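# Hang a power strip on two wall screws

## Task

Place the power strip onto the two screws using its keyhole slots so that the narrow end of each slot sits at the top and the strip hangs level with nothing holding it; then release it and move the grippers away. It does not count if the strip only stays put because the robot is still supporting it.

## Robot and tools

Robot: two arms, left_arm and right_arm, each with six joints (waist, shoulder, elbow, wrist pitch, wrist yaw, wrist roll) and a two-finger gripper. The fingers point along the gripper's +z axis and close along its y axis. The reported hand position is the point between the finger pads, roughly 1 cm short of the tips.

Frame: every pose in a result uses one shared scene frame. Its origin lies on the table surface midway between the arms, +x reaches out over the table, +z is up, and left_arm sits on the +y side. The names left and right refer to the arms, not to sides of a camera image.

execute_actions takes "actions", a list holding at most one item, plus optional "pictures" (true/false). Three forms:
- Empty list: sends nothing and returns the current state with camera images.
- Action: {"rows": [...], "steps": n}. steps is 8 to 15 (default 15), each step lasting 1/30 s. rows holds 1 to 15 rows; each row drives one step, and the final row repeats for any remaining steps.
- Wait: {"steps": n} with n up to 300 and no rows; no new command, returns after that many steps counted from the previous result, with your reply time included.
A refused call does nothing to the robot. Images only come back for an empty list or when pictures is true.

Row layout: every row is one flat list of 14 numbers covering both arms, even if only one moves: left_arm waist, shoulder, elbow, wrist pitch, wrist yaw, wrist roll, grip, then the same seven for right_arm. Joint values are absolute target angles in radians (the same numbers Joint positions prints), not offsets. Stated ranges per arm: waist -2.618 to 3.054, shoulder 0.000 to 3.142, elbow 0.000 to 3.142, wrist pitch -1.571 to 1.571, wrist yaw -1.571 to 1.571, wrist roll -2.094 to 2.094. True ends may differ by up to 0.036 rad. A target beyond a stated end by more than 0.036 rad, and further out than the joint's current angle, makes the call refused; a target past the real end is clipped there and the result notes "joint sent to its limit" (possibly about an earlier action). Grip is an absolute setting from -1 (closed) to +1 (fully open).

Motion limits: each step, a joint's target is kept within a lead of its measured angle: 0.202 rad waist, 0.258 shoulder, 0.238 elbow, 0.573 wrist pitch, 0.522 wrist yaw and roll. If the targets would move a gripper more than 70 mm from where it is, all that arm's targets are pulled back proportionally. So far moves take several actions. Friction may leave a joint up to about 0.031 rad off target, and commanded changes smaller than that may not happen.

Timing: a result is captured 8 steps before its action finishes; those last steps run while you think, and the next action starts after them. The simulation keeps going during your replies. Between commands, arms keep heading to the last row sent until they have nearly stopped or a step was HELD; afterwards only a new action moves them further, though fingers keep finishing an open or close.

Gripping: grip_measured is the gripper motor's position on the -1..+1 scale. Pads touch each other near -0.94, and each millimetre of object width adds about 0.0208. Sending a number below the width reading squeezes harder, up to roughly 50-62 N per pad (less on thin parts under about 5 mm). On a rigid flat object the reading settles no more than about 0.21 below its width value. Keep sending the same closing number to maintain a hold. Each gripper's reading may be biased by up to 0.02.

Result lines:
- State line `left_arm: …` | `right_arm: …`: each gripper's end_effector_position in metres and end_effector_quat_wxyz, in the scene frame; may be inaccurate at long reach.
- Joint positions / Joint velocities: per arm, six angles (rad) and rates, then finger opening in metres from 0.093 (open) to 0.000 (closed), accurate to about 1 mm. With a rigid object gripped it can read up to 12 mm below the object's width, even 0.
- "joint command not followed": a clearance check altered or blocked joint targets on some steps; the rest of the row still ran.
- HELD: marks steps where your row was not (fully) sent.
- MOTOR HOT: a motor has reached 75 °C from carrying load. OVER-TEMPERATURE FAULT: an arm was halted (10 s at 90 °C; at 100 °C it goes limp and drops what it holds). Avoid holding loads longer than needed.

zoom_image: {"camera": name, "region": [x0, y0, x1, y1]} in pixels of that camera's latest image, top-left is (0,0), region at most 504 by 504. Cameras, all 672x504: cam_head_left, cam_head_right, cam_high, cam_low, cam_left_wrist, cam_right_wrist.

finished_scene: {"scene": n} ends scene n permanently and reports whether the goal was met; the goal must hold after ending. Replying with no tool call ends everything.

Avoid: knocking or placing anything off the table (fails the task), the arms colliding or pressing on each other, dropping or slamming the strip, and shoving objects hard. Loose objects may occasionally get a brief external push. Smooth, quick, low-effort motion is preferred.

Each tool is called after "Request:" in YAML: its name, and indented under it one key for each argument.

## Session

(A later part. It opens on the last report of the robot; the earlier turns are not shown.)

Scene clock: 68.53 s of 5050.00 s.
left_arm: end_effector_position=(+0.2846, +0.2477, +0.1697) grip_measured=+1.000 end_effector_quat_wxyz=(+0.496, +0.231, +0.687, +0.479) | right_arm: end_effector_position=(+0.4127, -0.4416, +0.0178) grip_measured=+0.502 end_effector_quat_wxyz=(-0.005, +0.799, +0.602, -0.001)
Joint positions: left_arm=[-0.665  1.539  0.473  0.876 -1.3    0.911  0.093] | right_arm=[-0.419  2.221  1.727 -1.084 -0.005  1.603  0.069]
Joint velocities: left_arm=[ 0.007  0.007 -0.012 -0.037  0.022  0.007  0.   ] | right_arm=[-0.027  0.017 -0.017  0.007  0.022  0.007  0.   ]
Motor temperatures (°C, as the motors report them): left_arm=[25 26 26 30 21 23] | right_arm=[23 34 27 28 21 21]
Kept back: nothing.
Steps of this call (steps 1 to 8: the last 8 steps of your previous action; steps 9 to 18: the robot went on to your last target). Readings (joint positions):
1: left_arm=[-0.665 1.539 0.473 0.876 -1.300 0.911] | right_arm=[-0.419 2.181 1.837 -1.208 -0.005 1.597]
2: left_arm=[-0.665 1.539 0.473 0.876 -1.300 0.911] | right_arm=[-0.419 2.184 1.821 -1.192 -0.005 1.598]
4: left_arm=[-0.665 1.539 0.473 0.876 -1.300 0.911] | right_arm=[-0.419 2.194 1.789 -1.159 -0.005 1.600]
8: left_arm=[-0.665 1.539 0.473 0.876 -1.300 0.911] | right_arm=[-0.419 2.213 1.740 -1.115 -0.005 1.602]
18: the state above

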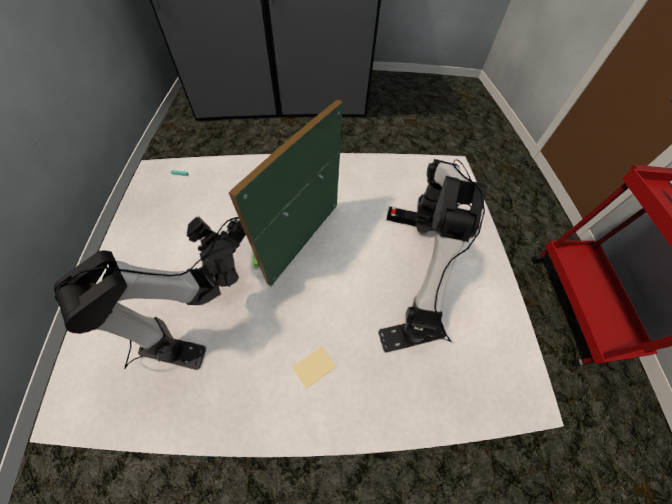

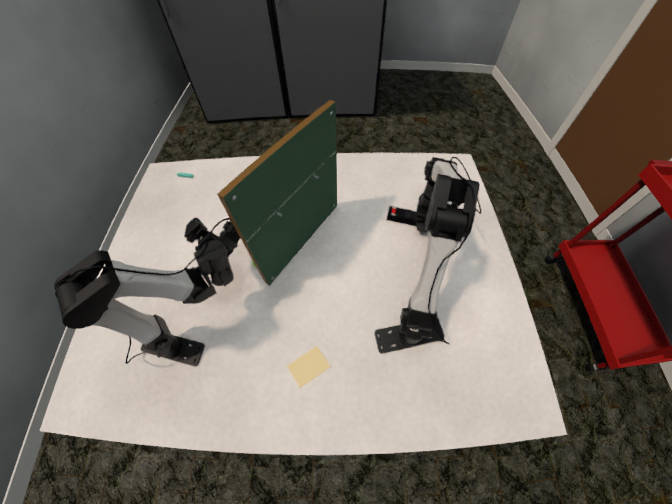

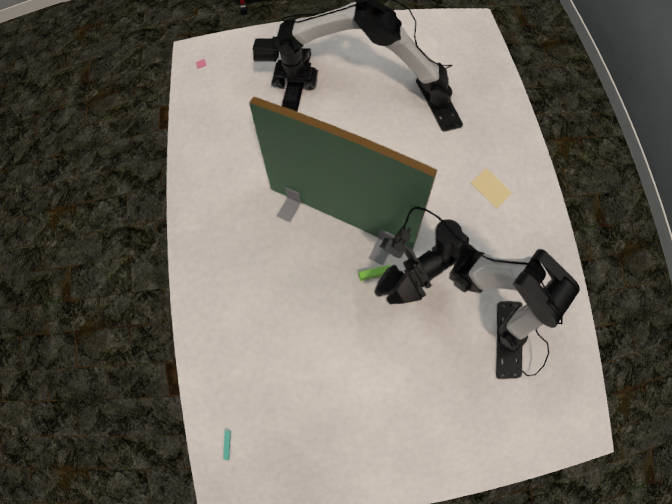

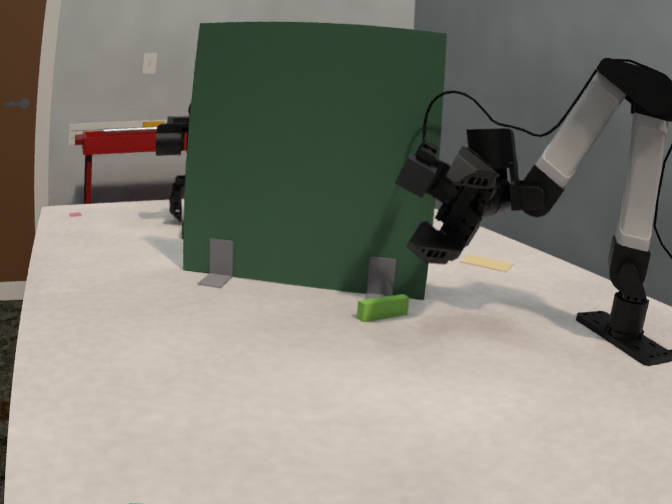

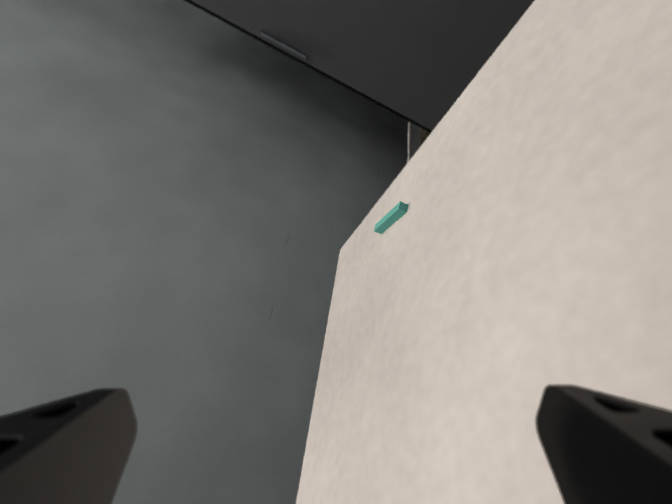

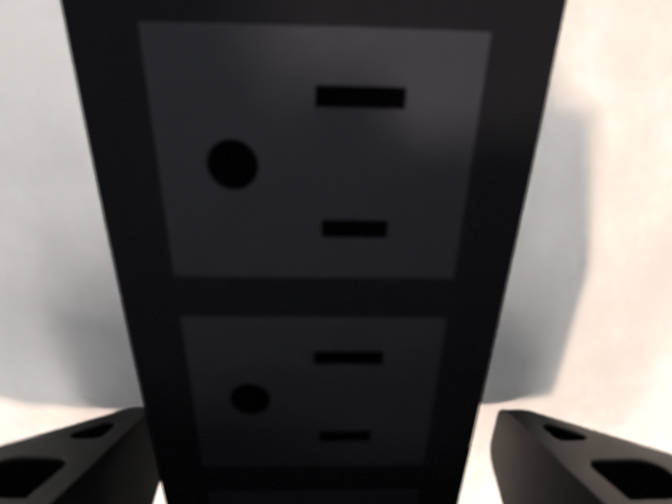

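Request:
execute_actions:
  actions:
    - {"rows": [[-0.665,1.539,0.473,0.876,-1.3,0.911,1,-0.42,2.228,1.718,-1.062,-0.005,1.61,0.42],[-0.665,1.539,0.473,0.876,-1.3,0.911,1,-0.42,2.228,1.718,-1.062,-0.005,1.61,0.34],[-0.665,1.539,0.473,0.876,-1.3,0.911,1,-0.42,2.228,1.718,-1.062,-0.005,1.61,0.26],[-0.665,1.539,0.473,0.876,-1.3,0.911,1,-0.42,2.228,1.718,-1.062,-0.005,1.61,0.19],[-0.665,1.539,0.473,0.876,-1.3,0.911,1,-0.42,2.228,1.718,-1.062,-0.005,1.61,0.14],[-0.665,1.539,0.473,0.876,-1.3,0.911,1,-0.42,2.228,1.718,-1.062,-0.005,1.61,0.10],[-0.665,1.539,0.473,0.876,-1.3,0.911,1,-0.42,2.228,1.718,-1.062,-0.005,1.61,0.07],[-0.665,1.539,0.473,0.876,-1.3,0.911,1,-0.42,2.228,1.718,-1.062,-0.005,1.61,0.04],[-0.665,1.539,0.473,0.876,-1.3,0.911,1,-0.42,2.228,1.718,-1.062,-0.005,1.61,0.01],[-0.665,1.539,0.473,0.876,-1.3,0.911,1,-0.42,2.228,1.718,-1.062,-0.005,1.61,-0.02],[-0.665,1.539,0.473,0.876,-1.3,0.911,1,-0.42,2.228,1.718,-1.062,-0.005,1.61,-0.06],[-0.665,1.539,0.473,0.876,-1.3,0.911,1,-0.42,2.228,1.718,-1.062,-0.005,1.61,-0.10],[-0.665,1.539,0.473,0.876,-1.3,0.911,1,-0.42,2.228,1.718,-1.062,-0.005,1.61,-0.15],[-0.665,1.539,0.473,0.876,-1.3,0.911,1,-0.42,2.228,1.718,-1.062,-0.005,1.61,-0.21],[-0.665,1.539,0.473,0.876,-1.3,0.911,1,-0.42,2.228,1.718,-1.062,-0.005,1.61,-0.30]], "steps": 15}

Request:
execute_actions:
  actions:
    - {"steps": 14}

Scene clock: 69.80 s of 5050.00 s.
left_arm: end_effector_position=(+0.2846, +0.2477, +0.1697) grip_measured=+1.000 end_effector_quat_wxyz=(+0.496, +0.231, +0.687, +0.479) | right_arm: end_effector_position=(+0.4151, -0.4423, +0.0178) grip_measured=+0.088 end_effector_quat_wxyz=(-0.001, +0.799, +0.601, +0.003)
Joint positions: left_arm=[-0.665  1.539  0.473  0.876 -1.3    0.911  0.093] | right_arm=[-0.419  2.221  1.727 -1.074 -0.005  1.603  0.049]
Joint velocities: left_arm=[ 0.002  0.002  0.002  0.066 -0.022 -0.007  0.   ] | right_arm=[ 0.007 -0.007 -0.002 -0.007 -0.007  0.007 -0.033]
Motor temperatures (°C, as the motors report them): left_arm=[25 26 26 30 21 23] | right_arm=[23 35 27 27 21 21]
Steps of this call (steps 1 to 15: the robot went on to your last target; steps 16 to 31: nothing new was sent; steps 32 to 38: the first 7 steps of this action). Readings (joint positions):
32: left_arm=[-0.665 1.539 0.473 0.876 -1.300 0.911] | right_arm=[-0.419 2.221 1.727 -1.080 -0.005 1.603]
33: left_arm=[-0.665 1.539 0.473 0.876 -1.300 0.911] | right_arm=[-0.419 2.221 1.727 -1.079 -0.005 1.603]
35: left_arm=[-0.665 1.539 0.473 0.876 -1.300 0.911] | right_arm=[-0.419 2.221 1.727 -1.076 -0.005 1.603]
38: the state above

Scene clock: 70.27 s of 5050.00 s.
left_arm: end_effector_position=(+0.2846, +0.2477, +0.1697) grip_measured=+1.000 end_effector_quat_wxyz=(+0.496, +0.231, +0.687, +0.479) | right_arm: end_effector_position=(+0.4156, -0.4424, +0.0178) grip_measured=-0.227 end_effector_quat_wxyz=(+0.000, +0.799, +0.601, +0.003)
Joint positions: left_arm=[-0.665  1.539  0.473  0.876 -1.3    0.911  0.093] | right_arm=[-0.419  2.221  1.727 -1.072 -0.005  1.605  0.034]
Joint velocities: left_arm=[-0.012  0.002 -0.022 -0.007 -0.007 -0.007  0.   ] | right_arm=[ 0.007  0.007 -0.017  0.066 -0.007  0.007 -0.   ]
Motor temperatures (°C, as the motors report them): left_arm=[25 26 26 30 21 23] | right_arm=[23 35 27 27 21 21]
Kept back: nothing.
Steps of this call (steps 1 to 8: the last 8 steps of your previous action; steps 9 to 14: the robot went on to your last target). Readings (joint positions):
1: left_arm=[-0.665 1.539 0.473 0.876 -1.300 0.911] | right_arm=[-0.419 2.221 1.727 -1.074 -0.005 1.603]
2: left_arm=[-0.665 1.539 0.473 0.876 -1.300 0.911] | right_arm=[-0.419 2.221 1.727 -1.073 -0.005 1.603]
4: left_arm=[-0.665 1.539 0.473 0.876 -1.300 0.911] | right_arm=[-0.419 2.221 1.727 -1.073 -0.005 1.603]
8: left_arm=[-0.665 1.539 0.473 0.876 -1.300 0.911] | right_arm=[-0.419 2.221 1.727 -1.072 -0.005 1.605]
14: the state above

Request:
execute_actions:
  actions:
    - {"rows": [[-0.665,1.536,0.472,0.874,-1.3,0.911,1,-0.42,2.20,1.745,-1.07,-0.005,1.61,-0.3],[-0.665,1.529,0.47,0.87,-1.3,0.911,1,-0.42,2.18,1.755,-1.07,-0.005,1.61,-0.3],[-0.665,1.516,0.467,0.863,-1.3,0.911,1,-0.42,2.16,1.76,-1.07,-0.005,1.61,-0.3],[-0.665,1.498,0.463,0.852,-1.3,0.911,1,-0.42,2.14,1.755,-1.07,-0.005,1.61,-0.3],[-0.665,1.475,0.457,0.839,-1.3,0.911,1,-0.42,2.128,1.745,-1.07,-0.005,1.61,-0.3],[-0.665,1.448,0.451,0.823,-1.3,0.911,1,-0.42,2.115,1.73,-1.07,-0.005,1.61,-0.3],[-0.665,1.417,0.443,0.805,-1.3,0.911,1,-0.42,2.10,1.712,-1.07,-0.005,1.61,-0.3],[-0.665,1.381,0.434,0.784,-1.3,0.911,1,-0.42,2.08,1.692,-1.07,-0.005,1.61,-0.3],[-0.665,1.342,0.425,0.761,-1.3,0.911,1,-0.42,2.06,1.668,-1.068,-0.005,1.61,-0.3],[-0.665,1.299,0.415,0.737,-1.3,0.911,1,-0.42,2.037,1.642,-1.06,-0.005,1.61,-0.3],[-0.666,1.254,0.404,0.711,-1.3,0.913,1,-0.42,2.012,1.614,-1.048,-0.005,1.61,-0.3],[-0.671,1.206,0.392,0.683,-1.3,0.917,1,-0.42,1.985,1.585,-1.031,-0.005,1.61,-0.3],[-0.678,1.156,0.38,0.654,-1.3,0.925,1,-0.42,1.957,1.554,-1.009,-0.005,1.61,-0.3],[-0.688,1.105,0.367,0.624,-1.3,0.936,1,-0.42,1.927,1.521,-0.983,-0.005,1.61,-0.3],[-0.70,1.052,0.354,0.594,-1.3,0.95,1,-0.419,1.895,1.486,-0.953,-0.005,1.61,-0.3]], "steps": 15}

Request:
execute_actions:
  actions:
    - {"rows": [[-0.715,1.0,0.342,0.563,-1.3,0.967,1,-0.414,1.862,1.45,-0.918,-0.005,1.61,-0.3],[-0.733,0.947,0.329,0.532,-1.3,0.987,1,-0.407,1.827,1.412,-0.879,-0.005,1.61,-0.3],[-0.752,0.894,0.316,0.502,-1.3,1.009,1,-0.397,1.79,1.374,-0.836,-0.005,1.61,-0.3],[-0.774,0.843,0.303,0.472,-1.3,1.033,1,-0.385,1.752,1.333,-0.79,-0.005,1.61,-0.3],[-0.797,0.793,0.291,0.443,-1.3,1.06,1,-0.37,1.714,1.292,-0.74,-0.005,1.61,-0.3],[-0.822,0.745,0.279,0.415,-1.3,1.088,1,-0.352,1.674,1.25,-0.688,-0.005,1.61,-0.3],[-0.849,0.70,0.268,0.389,-1.3,1.118,1,-0.332,1.634,1.207,-0.633,-0.005,1.61,-0.3],[-0.876,0.657,0.258,0.365,-1.3,1.148,1,-0.309,1.593,1.164,-0.575,-0.005,1.61,-0.3],[-0.904,0.618,0.248,0.341,-1.3,1.18,1,-0.284,1.552,1.12,-0.515,-0.005,1.61,-0.3],[-0.933,0.582,0.24,0.321,-1.3,1.213,1,-0.257,1.51,1.076,-0.453,-0.005,1.61,-0.3],[-0.963,0.551,0.232,0.303,-1.3,1.246,1,-0.228,1.468,1.032,-0.39,-0.005,1.61,-0.3],[-0.992,0.524,0.226,0.287,-1.3,1.278,1,-0.197,1.426,0.988,-0.325,-0.005,1.61,-0.3],[-1.021,0.501,0.22,0.274,-1.3,1.311,1,-0.164,1.385,0.944,-0.26,-0.005,1.61,-0.3],[-1.049,0.483,0.216,0.263,-1.297,1.343,1,-0.129,1.343,0.90,-0.195,-0.007,1.606,-0.3],[-1.076,0.471,0.213,0.256,-1.287,1.373,1,-0.093,1.302,0.857,-0.13,-0.015,1.594,-0.3]], "steps": 15}

Request:
execute_actions:
  actions:
    - {"rows": [[-1.103,0.462,0.211,0.251,-1.272,1.403,1,-0.056,1.262,0.814,-0.065,-0.027,1.575,-0.3],[-1.128,0.46,0.21,0.25,-1.25,1.431,1,-0.018,1.222,0.772,0.0,-0.043,1.548,-0.3],[-1.151,0.46,0.21,0.25,-1.223,1.458,1,0.022,1.184,0.731,0.063,-0.064,1.514,-0.3],[-1.173,0.46,0.21,0.25,-1.19,1.482,1,0.062,1.146,0.69,0.125,-0.089,1.474,-0.3],[-1.192,0.46,0.21,0.25,-1.151,1.504,1,0.103,1.11,0.652,0.185,-0.119,1.426,-0.3],[-1.21,0.46,0.21,0.25,-1.108,1.524,1,0.144,1.075,0.614,0.243,-0.152,1.373,-0.3],[-1.225,0.46,0.21,0.25,-1.06,1.541,1,0.185,1.041,0.578,0.298,-0.189,1.314,-0.3],[-1.237,0.46,0.21,0.25,-1.009,1.555,1,0.226,1.009,0.543,0.35,-0.228,1.25,-0.3],[-1.247,0.46,0.21,0.25,-0.954,1.566,1,0.267,0.979,0.51,0.40,-0.27,1.182,-0.3],[-1.254,0.46,0.21,0.25,-0.895,1.573,1,0.308,0.95,0.479,0.446,-0.316,1.109,-0.3],[-1.259,0.46,0.21,0.25,-0.835,1.579,1,0.348,0.924,0.45,0.489,-0.362,1.035,-0.3],[-1.26,0.46,0.21,0.25,-0.773,1.58,1,0.388,0.90,0.423,0.528,-0.41,0.958,-0.3],[-1.26,0.46,0.21,0.25,-0.709,1.58,1,0.426,0.877,0.398,0.563,-0.458,0.879,-0.3],[-1.26,0.46,0.21,0.25,-0.645,1.58,1,0.463,0.857,0.376,0.593,-0.508,0.80,-0.3],[-1.26,0.46,0.21,0.25,-0.581,1.58,1,0.499,0.839,0.357,0.619,-0.557,0.721,-0.3]], "steps": 15}

Request:
execute_actions:
  actions:
    - {"rows": [[-1.26,0.46,0.21,0.25,-0.517,1.58,1,0.534,0.823,0.34,0.641,-0.605,0.642,-0.3],[-1.26,0.46,0.21,0.25,-0.455,1.58,1,0.567,0.81,0.325,0.658,-0.653,0.565,-0.3],[-1.26,0.46,0.21,0.25,-0.395,1.58,1,0.598,0.798,0.313,0.67,-0.699,0.491,-0.3],[-1.26,0.46,0.21,0.25,-0.336,1.58,1,0.627,0.79,0.304,0.678,-0.745,0.418,-0.3],[-1.26,0.46,0.21,0.25,-0.281,1.58,1,0.654,0.783,0.297,0.68,-0.787,0.35,-0.3],[-1.26,0.46,0.21,0.25,-0.23,1.58,1,0.679,0.779,0.293,0.68,-0.826,0.286,-0.3],[-1.26,0.46,0.21,0.25,-0.181,1.58,1,0.702,0.778,0.291,0.68,-0.863,0.227,-0.3],[-1.26,0.46,0.21,0.25,-0.139,1.58,1,0.722,0.778,0.291,0.68,-0.896,0.174,-0.3],[-1.26,0.46,0.21,0.25,-0.10,1.58,1,0.74,0.778,0.291,0.68,-0.926,0.126,-0.3],[-1.26,0.46,0.21,0.25,-0.067,1.58,1,0.755,0.778,0.291,0.68,-0.951,0.086,-0.3],[-1.26,0.46,0.21,0.25,-0.04,1.58,1,0.767,0.778,0.291,0.68,-0.972,0.052,-0.3],[-1.26,0.46,0.21,0.25,-0.018,1.58,1,0.777,0.778,0.291,0.68,-0.988,0.025,-0.3],[-1.26,0.46,0.21,0.25,-0.003,1.58,1,0.784,0.778,0.291,0.68,-1.0,0.006,-0.3],[-1.26,0.46,0.21,0.25,0.007,1.58,1,0.789,0.778,0.291,0.68,-1.008,-0.007,-0.3],[-1.26,0.46,0.21,0.25,0.01,1.58,1,0.79,0.778,0.291,0.68,-1.01,-0.01,-0.3]], "steps": 15}

Request:
execute_actions:
  actions:
    - {"steps": 22}
  pictures: true

Scene clock: 83.13 s of 5050.00 s.
left_arm: end_effector_position=(+0.2820, +0.2506, +0.1777) grip_measured=+1.000 end_effector_quat_wxyz=(+0.498, +0.229, +0.687, +0.477) | right_arm: end_effector_position=(+0.4164, -0.4426, +0.0260) grip_measured=-0.227 end_effector_quat_wxyz=(+0.008, +0.799, +0.601, +0.010)
Joint positions: left_arm=[-0.665  1.492  0.472  0.839 -1.299  0.911  0.093] | right_arm=[-0.419  2.196  1.719 -1.068 -0.005  1.605  0.034]
Joint velocities: left_arm=[ 0.007 -0.745 -0.1   -0.388  0.066  0.022  0.   ] | right_arm=[-0.007 -0.383 -0.237  0.081 -0.007 -0.066  0.   ]
Motor temperatures (°C, as the motors report them): left_arm=[25 26 26 31 21 23] | right_arm=[23 36 27 25 21 21]
Steps of this call (steps 1 to 15: the robot went on to your last target; steps 16 to 90: nothing new was sent; then 9.63 s passed at rest; steps 91 to 97: the first 7 steps of this action). Readings (joint positions):
91: left_arm=[-0.665 1.539 0.473 0.876 -1.300 0.911] | right_arm=[-0.419 2.221 1.727 -1.072 -0.005 1.605]
92: left_arm=[-0.665 1.539 0.473 0.876 -1.300 0.911] | right_arm=[-0.419 2.220 1.727 -1.072 -0.005 1.605]
94: left_arm=[-0.665 1.536 0.473 0.871 -1.300 0.911] | right_arm=[-0.419 2.217 1.727 -1.072 -0.005 1.605]
97: the state above

Scene clock: 83.63 s of 5050.00 s.
left_arm: end_effector_position=(+0.2107, +0.2919, +0.2459) grip_measured=+1.000 end_effector_quat_wxyz=(+0.568, +0.233, +0.664, +0.428) | right_arm: end_effector_position=(+0.3641, -0.4167, +0.0749) grip_measured=-0.228 end_effector_quat_wxyz=(+0.090, +0.783, +0.610, +0.076)
Joint positions: left_arm=[-0.795  0.791  0.311  0.518 -1.298  1.02   0.093] | right_arm=[-0.384  1.754  1.264 -0.846 -0.001  1.605  0.034]
Joint velocities: left_arm=[-0.701 -1.409 -0.369 -0.842 -0.037  0.579  0.   ] | right_arm=[ 0.466 -1.145 -1.263  1.121  0.051 -0.022 -0.001]
Motor temperatures (°C, as the motors report them): left_arm=[25 26 26 31 21 23] | right_arm=[23 36 27 25 21 21]
Steps of this call (steps 1 to 8: the last 8 steps of your previous action; steps 9 to 15: the first 7 steps of this action). Readings (joint positions):
9: left_arm=[-0.681 1.102 0.386 0.678 -1.298 0.928] | right_arm=[-0.419 1.968 1.501 -1.011 -0.005 1.605]
10: left_arm=[-0.694 1.050 0.373 0.653 -1.298 0.937] | right_arm=[-0.419 1.936 1.465 -0.993 -0.005 1.605]
12: left_arm=[-0.729 0.943 0.348 0.600 -1.298 0.964] | right_arm=[-0.415 1.867 1.388 -0.944 -0.004 1.605]
15: the state above

Scene clock: 84.13 s of 5050.00 s.
left_arm: end_effector_position=(+0.1528, +0.2289, +0.2361) grip_measured=+1.000 end_effector_quat_wxyz=(+0.580, +0.504, +0.492, +0.409) | right_arm: end_effector_position=(+0.3420, -0.2347, +0.1432) grip_measured=-0.228 end_effector_quat_wxyz=(+0.267, +0.499, +0.736, +0.371)
Joint positions: left_arm=[-1.185  0.475  0.229  0.27  -1.197  1.435  0.093] | right_arm=[ 0.095  1.165  0.637 -0.094 -0.069  1.493  0.034]
Joint velocities: left_arm=[-0.525 -0.017 -0.007 -0.198  0.857  0.74   0.   ] | right_arm=[ 1.038 -0.877 -1.033  1.297 -0.476 -0.886  0.   ]
Motor temperatures (°C, as the motors report them): left_arm=[25 26 26 31 21 23] | right_arm=[23 36 27 25 21 21]
Steps of this call (steps 1 to 8: the last 8 steps of your previous action; steps 9 to 15: the first 7 steps of this action). Readings (joint positions):
9: left_arm=[-1.046 0.495 0.236 0.319 -1.297 1.270] | right_arm=[-0.123 1.379 0.871 -0.400 -0.004 1.603]
10: left_arm=[-1.073 0.485 0.233 0.306 -1.292 1.300] | right_arm=[-0.087 1.338 0.828 -0.344 -0.007 1.596]
12: left_arm=[-1.123 0.476 0.230 0.287 -1.268 1.357] | right_arm=[-0.014 1.263 0.747 -0.239 -0.024 1.568]
15: the state above

Scene clock: 84.63 s of 5050.00 s.
left_arm: end_effector_position=(+0.0688, +0.1152, +0.2342) grip_measured=+1.000 end_effector_quat_wxyz=(+0.683, +0.678, +0.194, +0.192) | right_arm: end_effector_position=(+0.1482, -0.0661, +0.1748) grip_measured=-0.227 end_effector_quat_wxyz=(+0.291, -0.211, +0.748, +0.558)
Joint positions: left_arm=[-1.247  0.475  0.229  0.253 -0.425  1.569  0.093] | right_arm=[ 0.616  0.865  0.276  0.34  -0.564  0.681  0.034]
Joint velocities: left_arm=[-0.007 -0.012 -0.022 -0.007  1.59   0.022  0.   ] | right_arm=[ 0.867 -0.266 -0.271  0.462 -1.253 -2.161  0.001]
Motor temperatures (°C, as the motors report them): left_arm=[25 26 26 31 21 23] | right_arm=[23 36 27 26 21 21]
Steps of this call (steps 1 to 8: the last 8 steps of your previous action; steps 9 to 15: the first 7 steps of this action). Readings (joint positions):
9: left_arm=[-1.247 0.475 0.229 0.255 -0.773 1.554] | right_arm=[0.419 0.949 0.371 0.217 -0.323 1.072]
10: left_arm=[-1.247 0.475 0.229 0.254 -0.714 1.558] | right_arm=[0.453 0.932 0.350 0.241 -0.360 1.011]
12: left_arm=[-1.247 0.475 0.229 0.253 -0.597 1.564] | right_arm=[0.520 0.901 0.313 0.286 -0.438 0.884]
15: the state above

Scene clock: 85.37 s of 5050.00 s.
left_arm: end_effector_position=(+0.0025, +0.0916, +0.2341) grip_measured=+1.000 end_effector_quat_wxyz=(+0.707, +0.704, +0.045, +0.048) | right_arm: end_effector_position=(+0.0281, -0.0578, +0.2278) grip_measured=-0.226 end_effector_quat_wxyz=(-0.395, +0.585, -0.397, -0.587)
Joint positions: left_arm=[-1.247  0.475  0.229  0.252 -0.004  1.575  0.093] | right_arm=[ 0.788  0.813  0.26   0.553 -0.994  0.003  0.034]
Joint velocities: left_arm=[ 0.017 -0.012 -0.012 -0.007 -0.051 -0.037  0.   ] | right_arm=[-0.002 -0.017 -0.007 -0.051 -0.051 -0.037  0.001]
Motor temperatures (°C, as the motors report them): left_arm=[25 26 26 31 21 23] | right_arm=[23 36 27 26 21 21]
Kept back: nothing.
Steps of this call (steps 1 to 8: the last 8 steps of your previous action; steps 9 to 22: the robot went on to your last target). Readings (joint positions):
1: left_arm=[-1.247 0.475 0.229 0.253 -0.371 1.571] | right_arm=[0.645 0.857 0.269 0.357 -0.609 0.609]
2: left_arm=[-1.247 0.475 0.229 0.253 -0.320 1.571] | right_arm=[0.673 0.850 0.264 0.373 -0.654 0.537]
4: left_arm=[-1.247 0.475 0.229 0.252 -0.229 1.572] | right_arm=[0.723 0.839 0.260 0.408 -0.745 0.393]
8: left_arm=[-1.247 0.475 0.229 0.252 -0.098 1.574] | right_arm=[0.783 0.818 0.260 0.493 -0.901 0.165]
22: the state above

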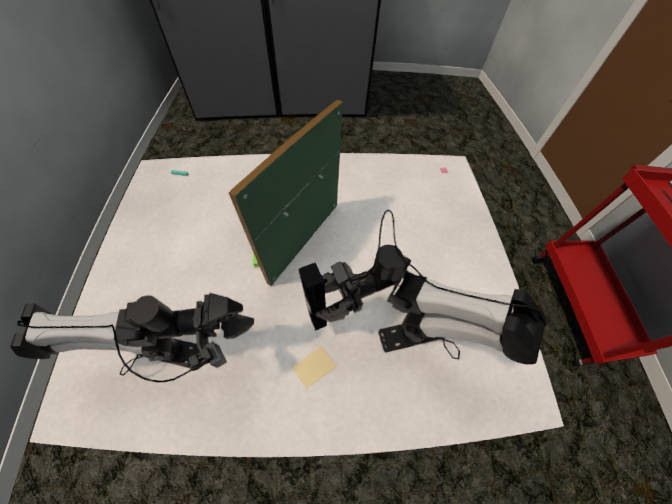

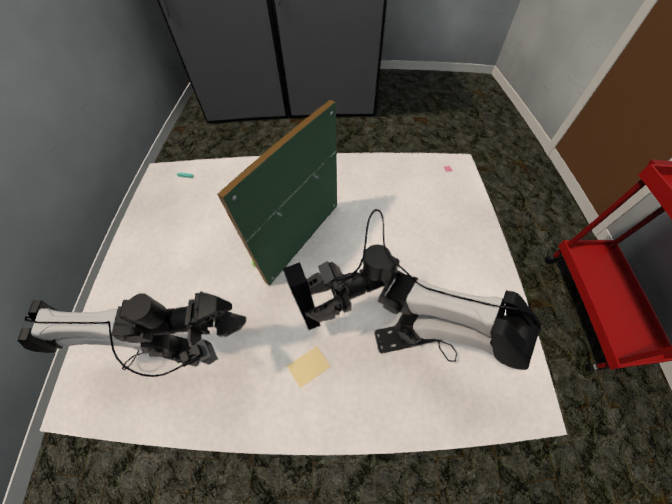

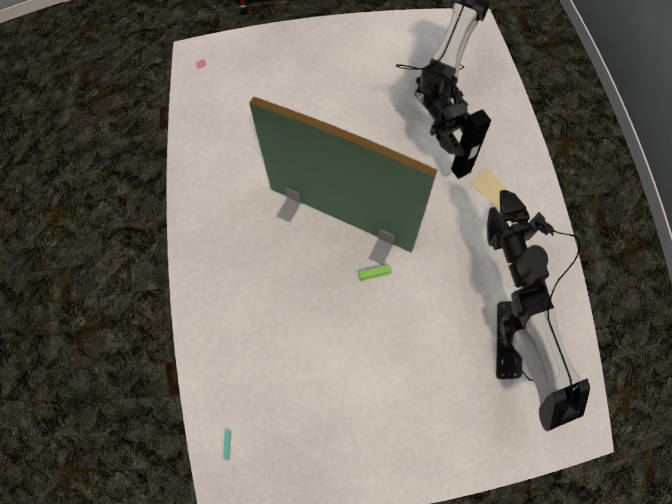

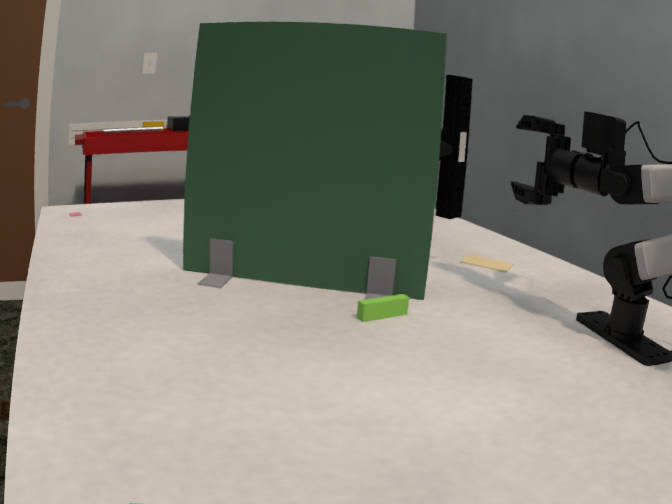

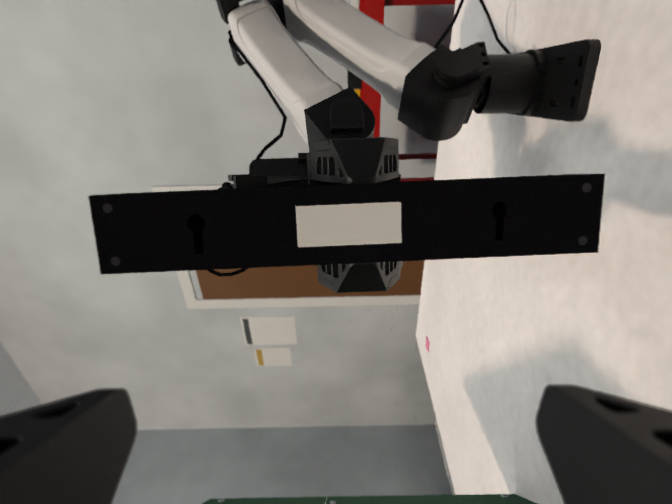

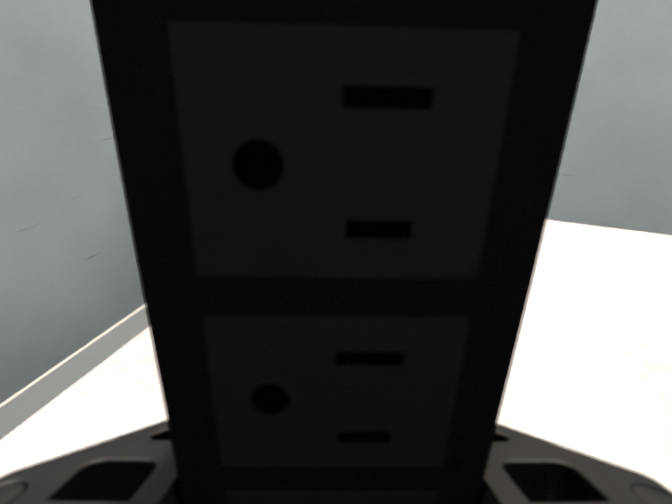

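Request:
execute_actions:
  actions: []

Scene clock: 87.80 s of 5050.00 s.
left_arm: end_effector_position=(+0.0019, +0.0915, +0.2341) grip_measured=+1.000 end_effector_quat_wxyz=(+0.708, +0.704, +0.044, +0.047) | right_arm: end_effector_position=(+0.0278, -0.0580, +0.2280) grip_measured=-0.226 end_effector_quat_wxyz=(-0.397, +0.587, -0.394, -0.586)
Joint positions: left_arm=[-1.247  0.475  0.229  0.252  0.     1.575  0.093] | right_arm=[ 0.788  0.813  0.26   0.555 -0.997 -0.003  0.034]
Joint velocities: left_arm=[-0.017 -0.002 -0.012  0.007 -0.037  0.037  0.   ] | right_arm=[ 0.007 -0.002 -0.022  0.037  0.022  0.022 -0.   ]
Motor temperatures (°C, as the motors report them): left_arm=[25 26 27 31 21 23] | right_arm=[23 35 28 28 21 21]
Kept back: nothing.
Steps of this call (steps 1 to 30: the robot went on to your last target; steps 31 to 73: nothing new was sent). Readings (joint positions):
1: left_arm=[-1.247 0.475 0.229 0.252 -0.003 1.575] | right_arm=[0.788 0.813 0.260 0.554 -0.995 0.002]
2: left_arm=[-1.247 0.475 0.229 0.252 -0.002 1.575] | right_arm=[0.788 0.813 0.260 0.554 -0.995 0.001]
4: left_arm=[-1.247 0.475 0.229 0.252 -0.002 1.575] | right_arm=[0.788 0.813 0.260 0.554 -0.996 -0.000]
8: left_arm=[-1.247 0.475 0.229 0.252 -0.001 1.575] | right_arm=[0.788 0.813 0.260 0.554 -0.996 -0.002]
73: the state above
All arms were judged still, so your last target was given up. Only a new action makes them travel on or press farther. Fingers that are still opening or closing keep moving.

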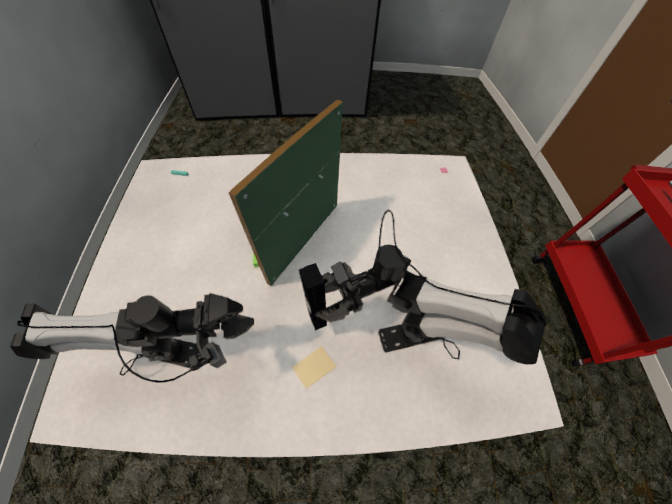

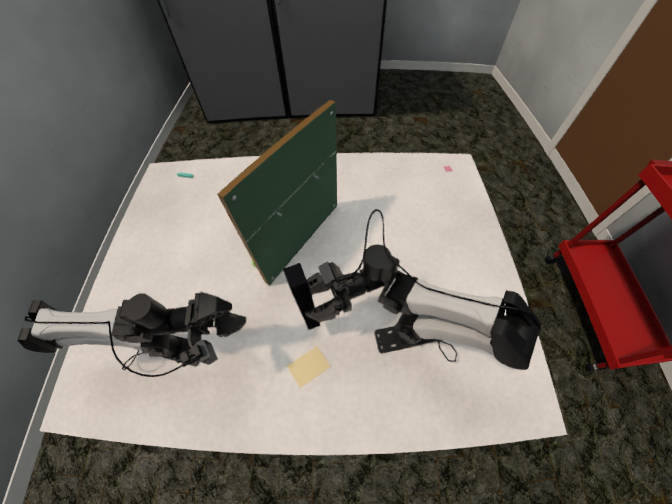

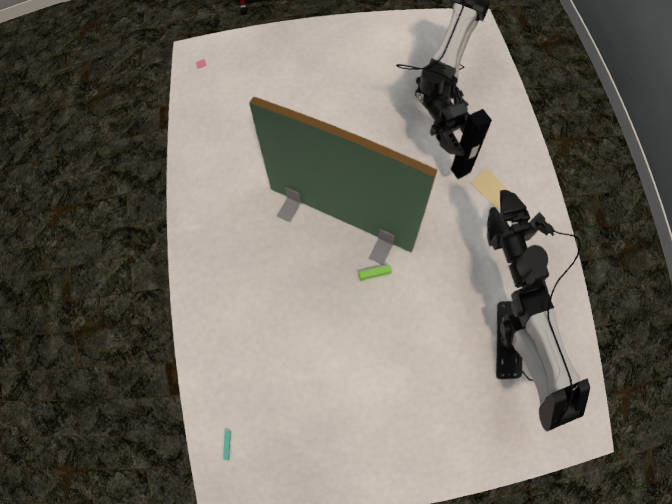

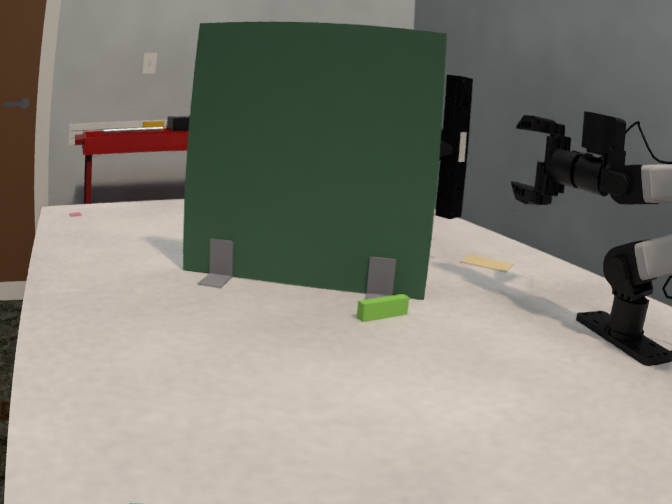

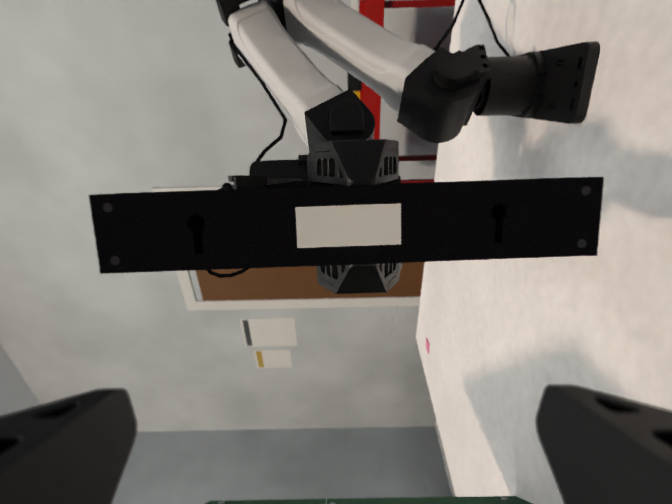

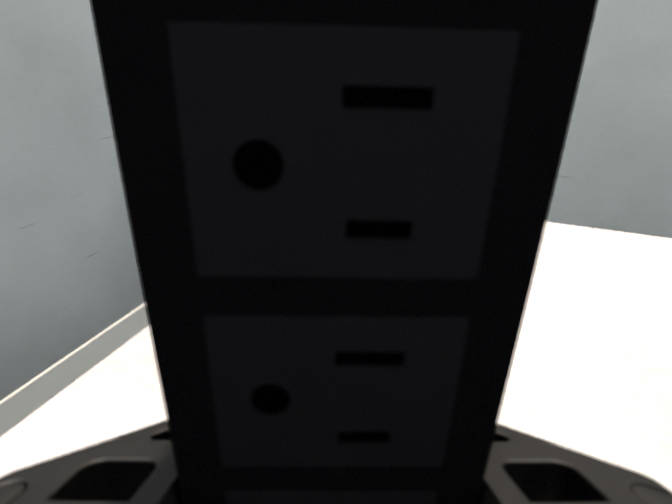

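Request:
zoom_image:
  camera: "cam_left_wrist"
  region: [150, 176, 270, 281]

Request:
zoom_image:
  camera: "cam_left_wrist"
  region: [450, 166, 610, 271]

Request:
zoom_image:
  camera: "cam_left_wrist"
  region: [270, 160, 430, 300]

Region (150, 176, 270, 281) of cam_left_wrist's 672x504 image, scaled by 4.200, with more detail than that image has; it fills the top 441 rows of this view, and the rest is white.

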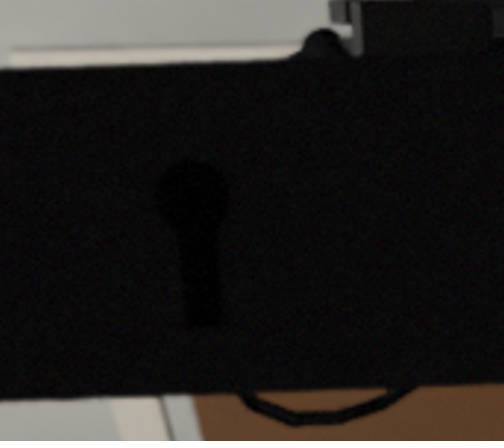

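Region (450, 166, 610, 271) of cam_left_wrist's 672x504 image, scaled by 3.150, with more detail than that image has; it fills the top 331 rows of this view, and the rest is white.

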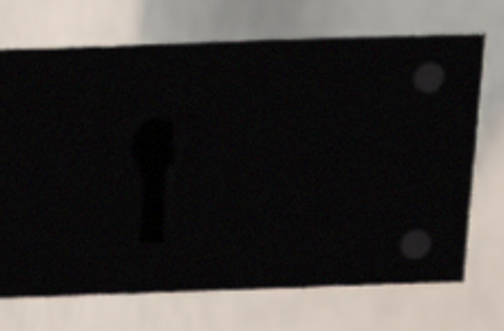

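Region (270, 160, 430, 300) of cam_left_wrist's 672x504 image, scaled by 3.150, with more detail than that image has; it fills the top 441 rows of this view, and the rest is white.

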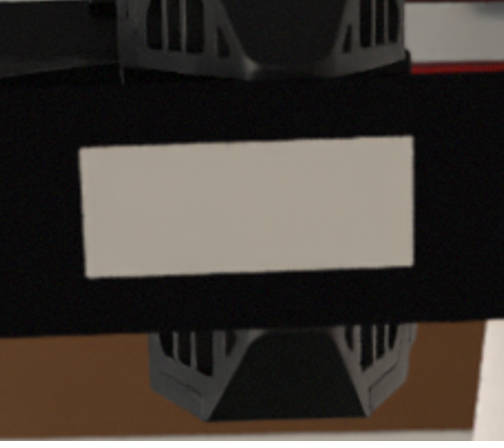

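Request:
zoom_image:
  camera: "cam_head_left"
  region: [260, 150, 350, 240]

Region (260, 150, 350, 240) of cam_head_left's 672x504 image, scaled by 5.600, with more detail than that image has.

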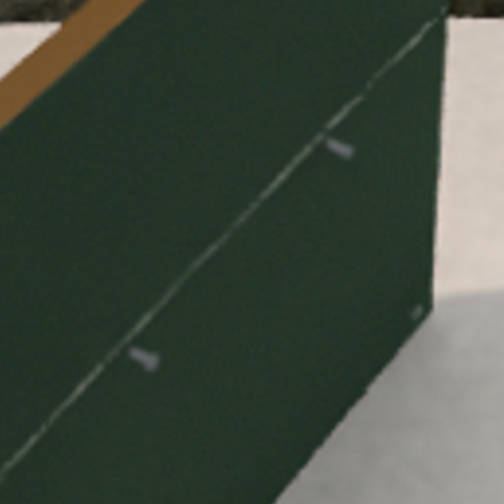

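Request:
execute_actions:
  actions:
    - {"rows": [[-1.259,0.46,0.21,0.25,0.01,1.58,1,0.789,0.779,0.291,0.681,-1.009,-0.012,-0.3],[-1.257,0.46,0.21,0.25,0.01,1.58,1,0.787,0.780,0.291,0.683,-1.007,-0.019,-0.3],[-1.252,0.46,0.21,0.25,0.01,1.58,1,0.783,0.783,0.291,0.686,-1.004,-0.030,-0.3],[-1.247,0.46,0.21,0.25,0.01,1.58,1,0.779,0.787,0.290,0.690,-0.999,-0.045,-0.3],[-1.239,0.46,0.21,0.25,0.01,1.58,1,0.772,0.792,0.290,0.696,-0.993,-0.063,-0.3],[-1.231,0.46,0.21,0.25,0.01,1.58,1,0.765,0.798,0.289,0.702,-0.986,-0.086,-0.3],[-1.221,0.46,0.21,0.25,0.01,1.58,1,0.756,0.804,0.289,0.710,-0.978,-0.111,-0.3],[-1.210,0.46,0.21,0.25,0.01,1.58,1,0.747,0.812,0.288,0.718,-0.969,-0.140,-0.3],[-1.198,0.46,0.21,0.25,0.01,1.58,1,0.736,0.820,0.287,0.727,-0.959,-0.172,-0.3],[-1.184,0.46,0.21,0.25,0.01,1.58,1,0.725,0.829,0.286,0.737,-0.948,-0.206,-0.3],[-1.170,0.46,0.21,0.25,0.01,1.58,1,0.713,0.838,0.286,0.748,-0.937,-0.243,-0.3],[-1.155,0.46,0.21,0.25,0.01,1.58,1,0.700,0.849,0.285,0.760,-0.924,-0.283,-0.3],[-1.139,0.46,0.21,0.25,0.01,1.58,1,0.686,0.859,0.284,0.772,-0.911,-0.324,-0.3],[-1.122,0.46,0.21,0.25,0.01,1.58,1,0.671,0.871,0.283,0.785,-0.897,-0.368,-0.3],[-1.104,0.46,0.21,0.25,0.01,1.58,1,0.656,0.882,0.282,0.798,-0.883,-0.413,-0.3]], "steps": 15}

Request:
execute_actions:
  actions:
    - {"rows": [[-1.086,0.46,0.21,0.25,0.01,1.58,1,0.641,0.894,0.281,0.812,-0.868,-0.460,-0.3],[-1.068,0.46,0.21,0.25,0.01,1.58,1,0.625,0.907,0.279,0.826,-0.853,-0.508,-0.3],[-1.049,0.46,0.21,0.25,0.01,1.58,1,0.609,0.920,0.278,0.840,-0.838,-0.557,-0.3],[-1.029,0.46,0.21,0.25,0.01,1.58,1,0.592,0.932,0.277,0.855,-0.822,-0.608,-0.3],[-1.010,0.46,0.21,0.25,0.01,1.58,1,0.575,0.946,0.276,0.870,-0.806,-0.658,-0.3],[-0.990,0.46,0.21,0.25,0.01,1.58,1,0.558,0.959,0.275,0.885,-0.789,-0.710,-0.3],[-0.970,0.46,0.21,0.25,0.01,1.58,1,0.541,0.972,0.274,0.900,-0.773,-0.762,-0.3],[-0.950,0.46,0.21,0.25,0.01,1.58,1,0.524,0.986,0.272,0.915,-0.757,-0.813,-0.3],[-0.930,0.46,0.21,0.25,0.01,1.58,1,0.507,0.999,0.271,0.930,-0.741,-0.865,-0.3],[-0.910,0.46,0.21,0.25,0.01,1.58,1,0.490,1.012,0.270,0.945,-0.724,-0.917,-0.3],[-0.891,0.46,0.21,0.25,0.01,1.58,1,0.473,1.026,0.269,0.960,-0.708,-0.967,-0.3],[-0.871,0.46,0.21,0.25,0.01,1.58,1,0.456,1.038,0.268,0.975,-0.692,-1.018,-0.3],[-0.852,0.46,0.21,0.25,0.01,1.58,1,0.440,1.051,0.267,0.989,-0.677,-1.067,-0.3],[-0.834,0.46,0.21,0.25,0.01,1.58,1,0.424,1.064,0.265,1.003,-0.662,-1.115,-0.3],[-0.816,0.46,0.21,0.25,0.01,1.58,1,0.409,1.076,0.264,1.017,-0.647,-1.162,-0.3]], "steps": 15}

Request:
execute_actions:
  actions:
    - {"rows": [[-0.798,0.46,0.21,0.25,0.01,1.58,1,0.394,1.087,0.263,1.030,-0.633,-1.207,-0.3],[-0.781,0.46,0.21,0.25,0.01,1.58,1,0.379,1.099,0.262,1.043,-0.619,-1.251,-0.3],[-0.765,0.46,0.21,0.25,0.01,1.58,1,0.365,1.109,0.261,1.055,-0.606,-1.292,-0.3],[-0.750,0.46,0.21,0.25,0.01,1.58,1,0.352,1.120,0.260,1.067,-0.594,-1.332,-0.3],[-0.736,0.46,0.21,0.25,0.01,1.58,1,0.340,1.129,0.260,1.078,-0.582,-1.369,-0.3],[-0.722,0.46,0.21,0.25,0.01,1.58,1,0.329,1.138,0.259,1.088,-0.571,-1.403,-0.3],[-0.710,0.46,0.21,0.25,0.01,1.58,1,0.318,1.146,0.258,1.097,-0.561,-1.435,-0.3],[-0.699,0.46,0.21,0.25,0.01,1.58,1,0.309,1.154,0.257,1.105,-0.552,-1.464,-0.3],[-0.689,0.46,0.21,0.25,0.01,1.58,1,0.300,1.160,0.257,1.113,-0.544,-1.489,-0.3],[-0.681,0.46,0.21,0.25,0.01,1.58,1,0.293,1.166,0.256,1.119,-0.537,-1.512,-0.3],[-0.673,0.46,0.21,0.25,0.01,1.58,1,0.286,1.171,0.256,1.125,-0.531,-1.530,-0.3],[-0.668,0.46,0.21,0.25,0.01,1.58,1,0.282,1.175,0.255,1.129,-0.526,-1.545,-0.3],[-0.663,0.46,0.21,0.25,0.01,1.58,1,0.278,1.178,0.255,1.132,-0.523,-1.556,-0.3],[-0.661,0.46,0.21,0.25,0.01,1.58,1,0.276,1.179,0.255,1.134,-0.521,-1.563,-0.3],[-0.660,0.46,0.21,0.25,0.01,1.58,1,0.275,1.180,0.255,1.135,-0.520,-1.565,-0.3]], "steps": 15}

Request:
execute_actions:
  actions:
    - {"steps": 25}
  pictures: true

Scene clock: 103.77 s of 5050.00 s.
left_arm: end_effector_position=(+0.0023, +0.0916, +0.2341) grip_measured=+1.000 end_effector_quat_wxyz=(+0.708, +0.704, +0.044, +0.047) | right_arm: end_effector_position=(+0.0303, -0.0582, +0.2296) grip_measured=-0.226 end_effector_quat_wxyz=(-0.415, +0.593, -0.381, -0.575)
Joint positions: left_arm=[-1.245  0.475  0.229  0.252  0.001  1.575  0.093] | right_arm=[ 0.779  0.813  0.26   0.564 -0.997 -0.044  0.034]
Joint velocities: left_arm=[ 0.115 -0.002 -0.012 -0.022 -0.007 -0.081  0.   ] | right_arm=[-0.183 -0.017  0.007  0.139 -0.007 -0.388 -0.001]
Motor temperatures (°C, as the motors report them): left_arm=[25 25 27 33 21 23] | right_arm=[23 32 31 34 21 21]
Steps of this call (steps 1 to 90: nothing new was sent; then 12.73 s passed at rest; steps 91 to 97: the first 7 steps of this action). Readings (joint positions):
91: left_arm=[-1.247 0.475 0.229 0.252 0.000 1.575] | right_arm=[0.788 0.813 0.260 0.555 -0.997 -0.003]
92: left_arm=[-1.247 0.475 0.229 0.252 0.000 1.575] | right_arm=[0.788 0.813 0.260 0.555 -0.997 -0.005]
94: left_arm=[-1.247 0.475 0.229 0.252 0.000 1.575] | right_arm=[0.788 0.813 0.260 0.556 -0.997 -0.013]
97: the state above

Scene clock: 104.27 s of 5050.00 s.
left_arm: end_effector_position=(+0.0639, +0.1069, +0.2341) grip_measured=+1.000 end_effector_quat_wxyz=(+0.698, +0.694, +0.123, +0.126) | right_arm: end_effector_position=(+0.1207, -0.0566, +0.2228) grip_measured=-0.225 end_effector_quat_wxyz=(+0.620, -0.621, +0.327, +0.351)
Joint positions: left_arm=[-1.014  0.475  0.229  0.252  0.007  1.575  0.093] | right_arm=[ 0.578  0.949  0.26   0.71  -0.853 -0.554  0.034]
Joint velocities: left_arm=[ 0.549 -0.022 -0.012  0.081 -0.022 -0.095  0.   ] | right_arm=[-0.496  0.388 -0.017  0.388  0.359 -1.502 -0.002]
Motor temperatures (°C, as the motors report them): left_arm=[25 25 27 33 21 23] | right_arm=[23 32 31 34 21 21]
Steps of this call (steps 1 to 8: the last 8 steps of your previous action; steps 9 to 15: the first 7 steps of this action). Readings (joint positions):
9: left_arm=[-1.127 0.475 0.229 0.252 0.005 1.575] | right_arm=[0.676 0.869 0.260 0.642 -0.938 -0.291]
10: left_arm=[-1.109 0.475 0.229 0.252 0.006 1.575] | right_arm=[0.660 0.882 0.260 0.652 -0.925 -0.331]
12: left_arm=[-1.073 0.475 0.229 0.252 0.007 1.575] | right_arm=[0.628 0.908 0.260 0.674 -0.898 -0.416]
15: the state above

Scene clock: 104.77 s of 5050.00 s.
left_arm: end_effector_position=(+0.1303, +0.1424, +0.2341) grip_measured=+1.000 end_effector_quat_wxyz=(+0.675, +0.672, +0.215, +0.219) | right_arm: end_effector_position=(+0.2333, -0.0963, +0.1996) grip_measured=-0.224 end_effector_quat_wxyz=(+0.706, -0.659, +0.256, -0.046)
Joint positions: left_arm=[-0.743  0.475  0.229  0.252  0.009  1.575  0.093] | right_arm=[ 0.344  1.135  0.24   0.896 -0.621 -1.265  0.034]
Joint velocities: left_arm=[ 0.388 -0.012 -0.002 -0.007 -0.081 -0.037  0.   ] | right_arm=[-0.335  0.276 -0.017  0.315  0.447 -1.179 -0.   ]
Motor temperatures (°C, as the motors report them): left_arm=[25 25 27 33 21 23] | right_arm=[23 32 31 34 21 21]
Steps of this call (steps 1 to 8: the last 8 steps of your previous action; steps 9 to 15: the first 7 steps of this action). Readings (joint positions):
9: left_arm=[-0.840 0.475 0.229 0.252 0.009 1.575] | right_arm=[0.427 1.069 0.246 0.829 -0.708 -0.999]
10: left_arm=[-0.822 0.475 0.229 0.252 0.009 1.575] | right_arm=[0.412 1.081 0.245 0.841 -0.693 -1.046]
12: left_arm=[-0.788 0.475 0.229 0.252 0.009 1.575] | right_arm=[0.383 1.104 0.242 0.864 -0.662 -1.138]
15: the state above

Scene clock: 105.60 s of 5050.00 s.
left_arm: end_effector_position=(+0.1460, +0.1546, +0.2341) grip_measured=+1.000 end_effector_quat_wxyz=(+0.666, +0.664, +0.238, +0.242) | right_arm: end_effector_position=(+0.2637, -0.1173, +0.2001) grip_measured=-0.224 end_effector_quat_wxyz=(+0.685, -0.669, +0.200, -0.208)
Joint positions: left_arm=[-0.672  0.475  0.229  0.252  0.009  1.575  0.093] | right_arm=[ 0.282  1.184  0.236  0.976 -0.532 -1.561  0.034]
Joint velocities: left_arm=[ 0.007 -0.007 -0.012 -0.037  0.037 -0.007  0.   ] | right_arm=[ 0.017  0.007  0.002 -0.007  0.007 -0.022  0.001]
Motor temperatures (°C, as the motors report them): left_arm=[25 25 27 34 21 23] | right_arm=[23 31 31 35 21 21]
Kept back: nothing.
Steps of this call (steps 1 to 8: the last 8 steps of your previous action; steps 9 to 25: the robot went on to your last target). Readings (joint positions):
1: left_arm=[-0.730 0.475 0.229 0.252 0.009 1.575] | right_arm=[0.333 1.143 0.240 0.906 -0.608 -1.303]
2: left_arm=[-0.719 0.475 0.229 0.252 0.009 1.575] | right_arm=[0.323 1.151 0.239 0.916 -0.596 -1.338]
4: left_arm=[-0.699 0.475 0.229 0.252 0.009 1.575] | right_arm=[0.305 1.165 0.238 0.933 -0.575 -1.402]
8: left_arm=[-0.676 0.475 0.229 0.252 0.009 1.575] | right_arm=[0.284 1.181 0.236 0.955 -0.544 -1.493]
25: the state above

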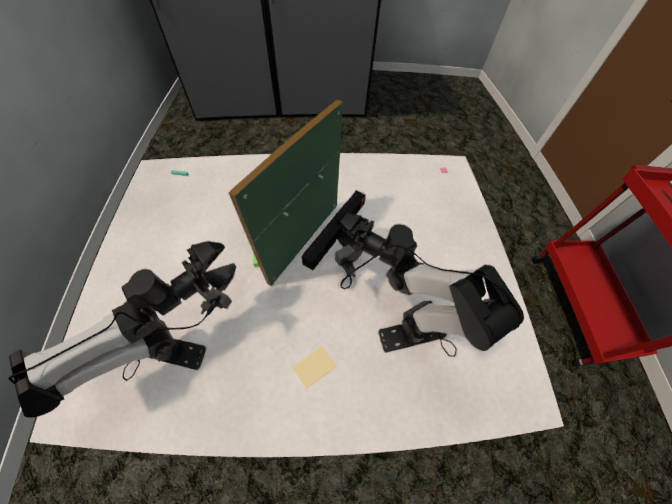

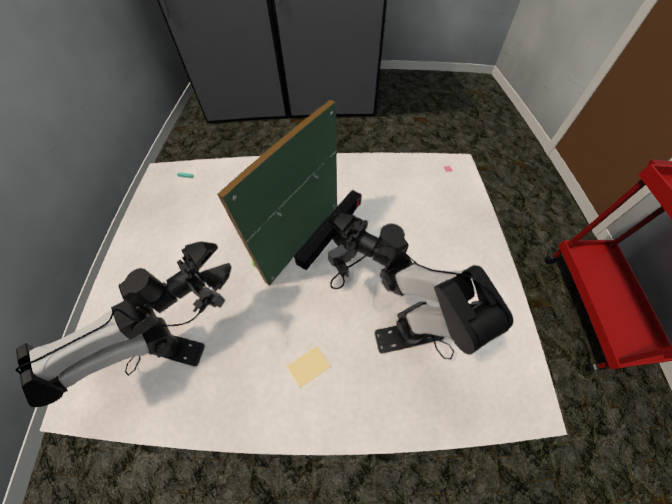

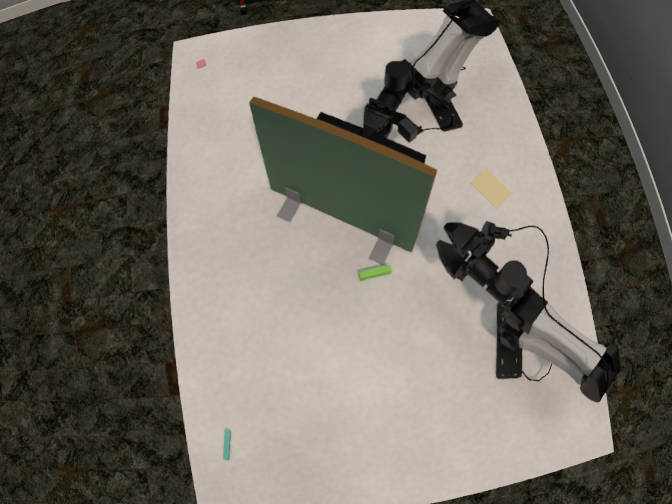

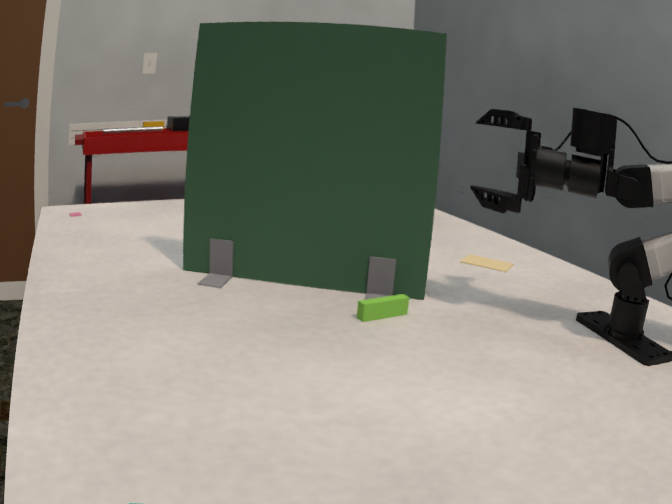

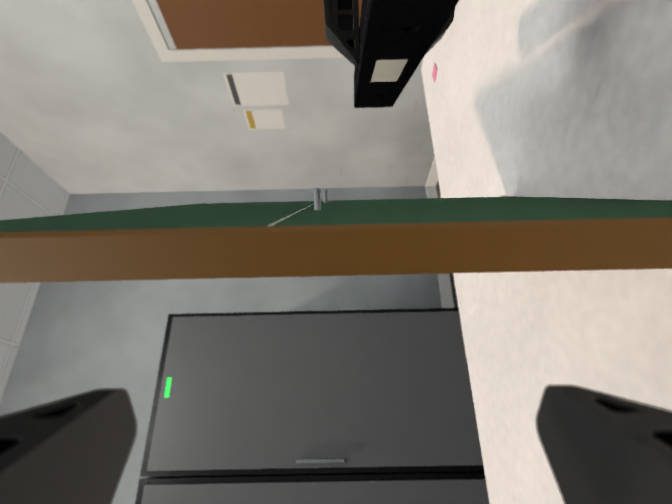

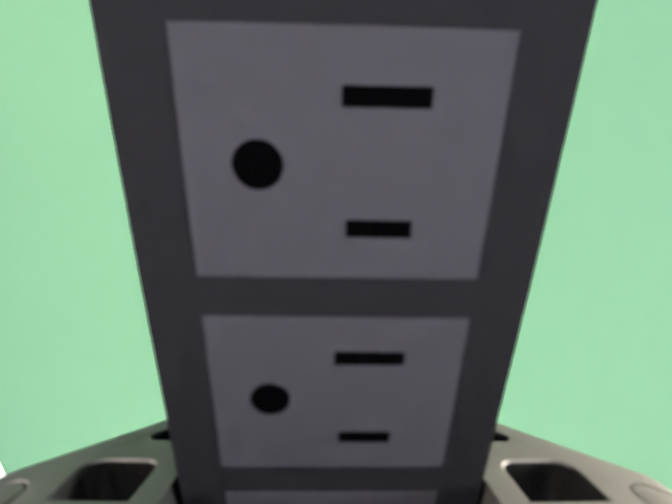

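Request:
zoom_image:
  camera: "cam_left_wrist"
  region: [255, 165, 375, 245]

Region (255, 165, 375, 245) of cam_left_wrist's 672x504 image, scaled by 4.200, with more detail than that image has.

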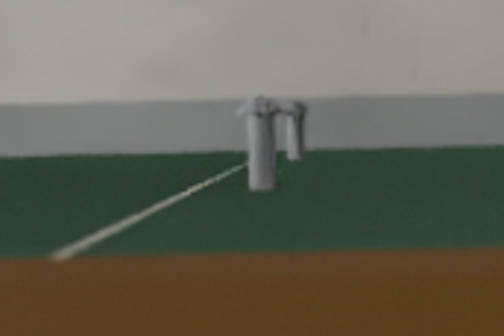

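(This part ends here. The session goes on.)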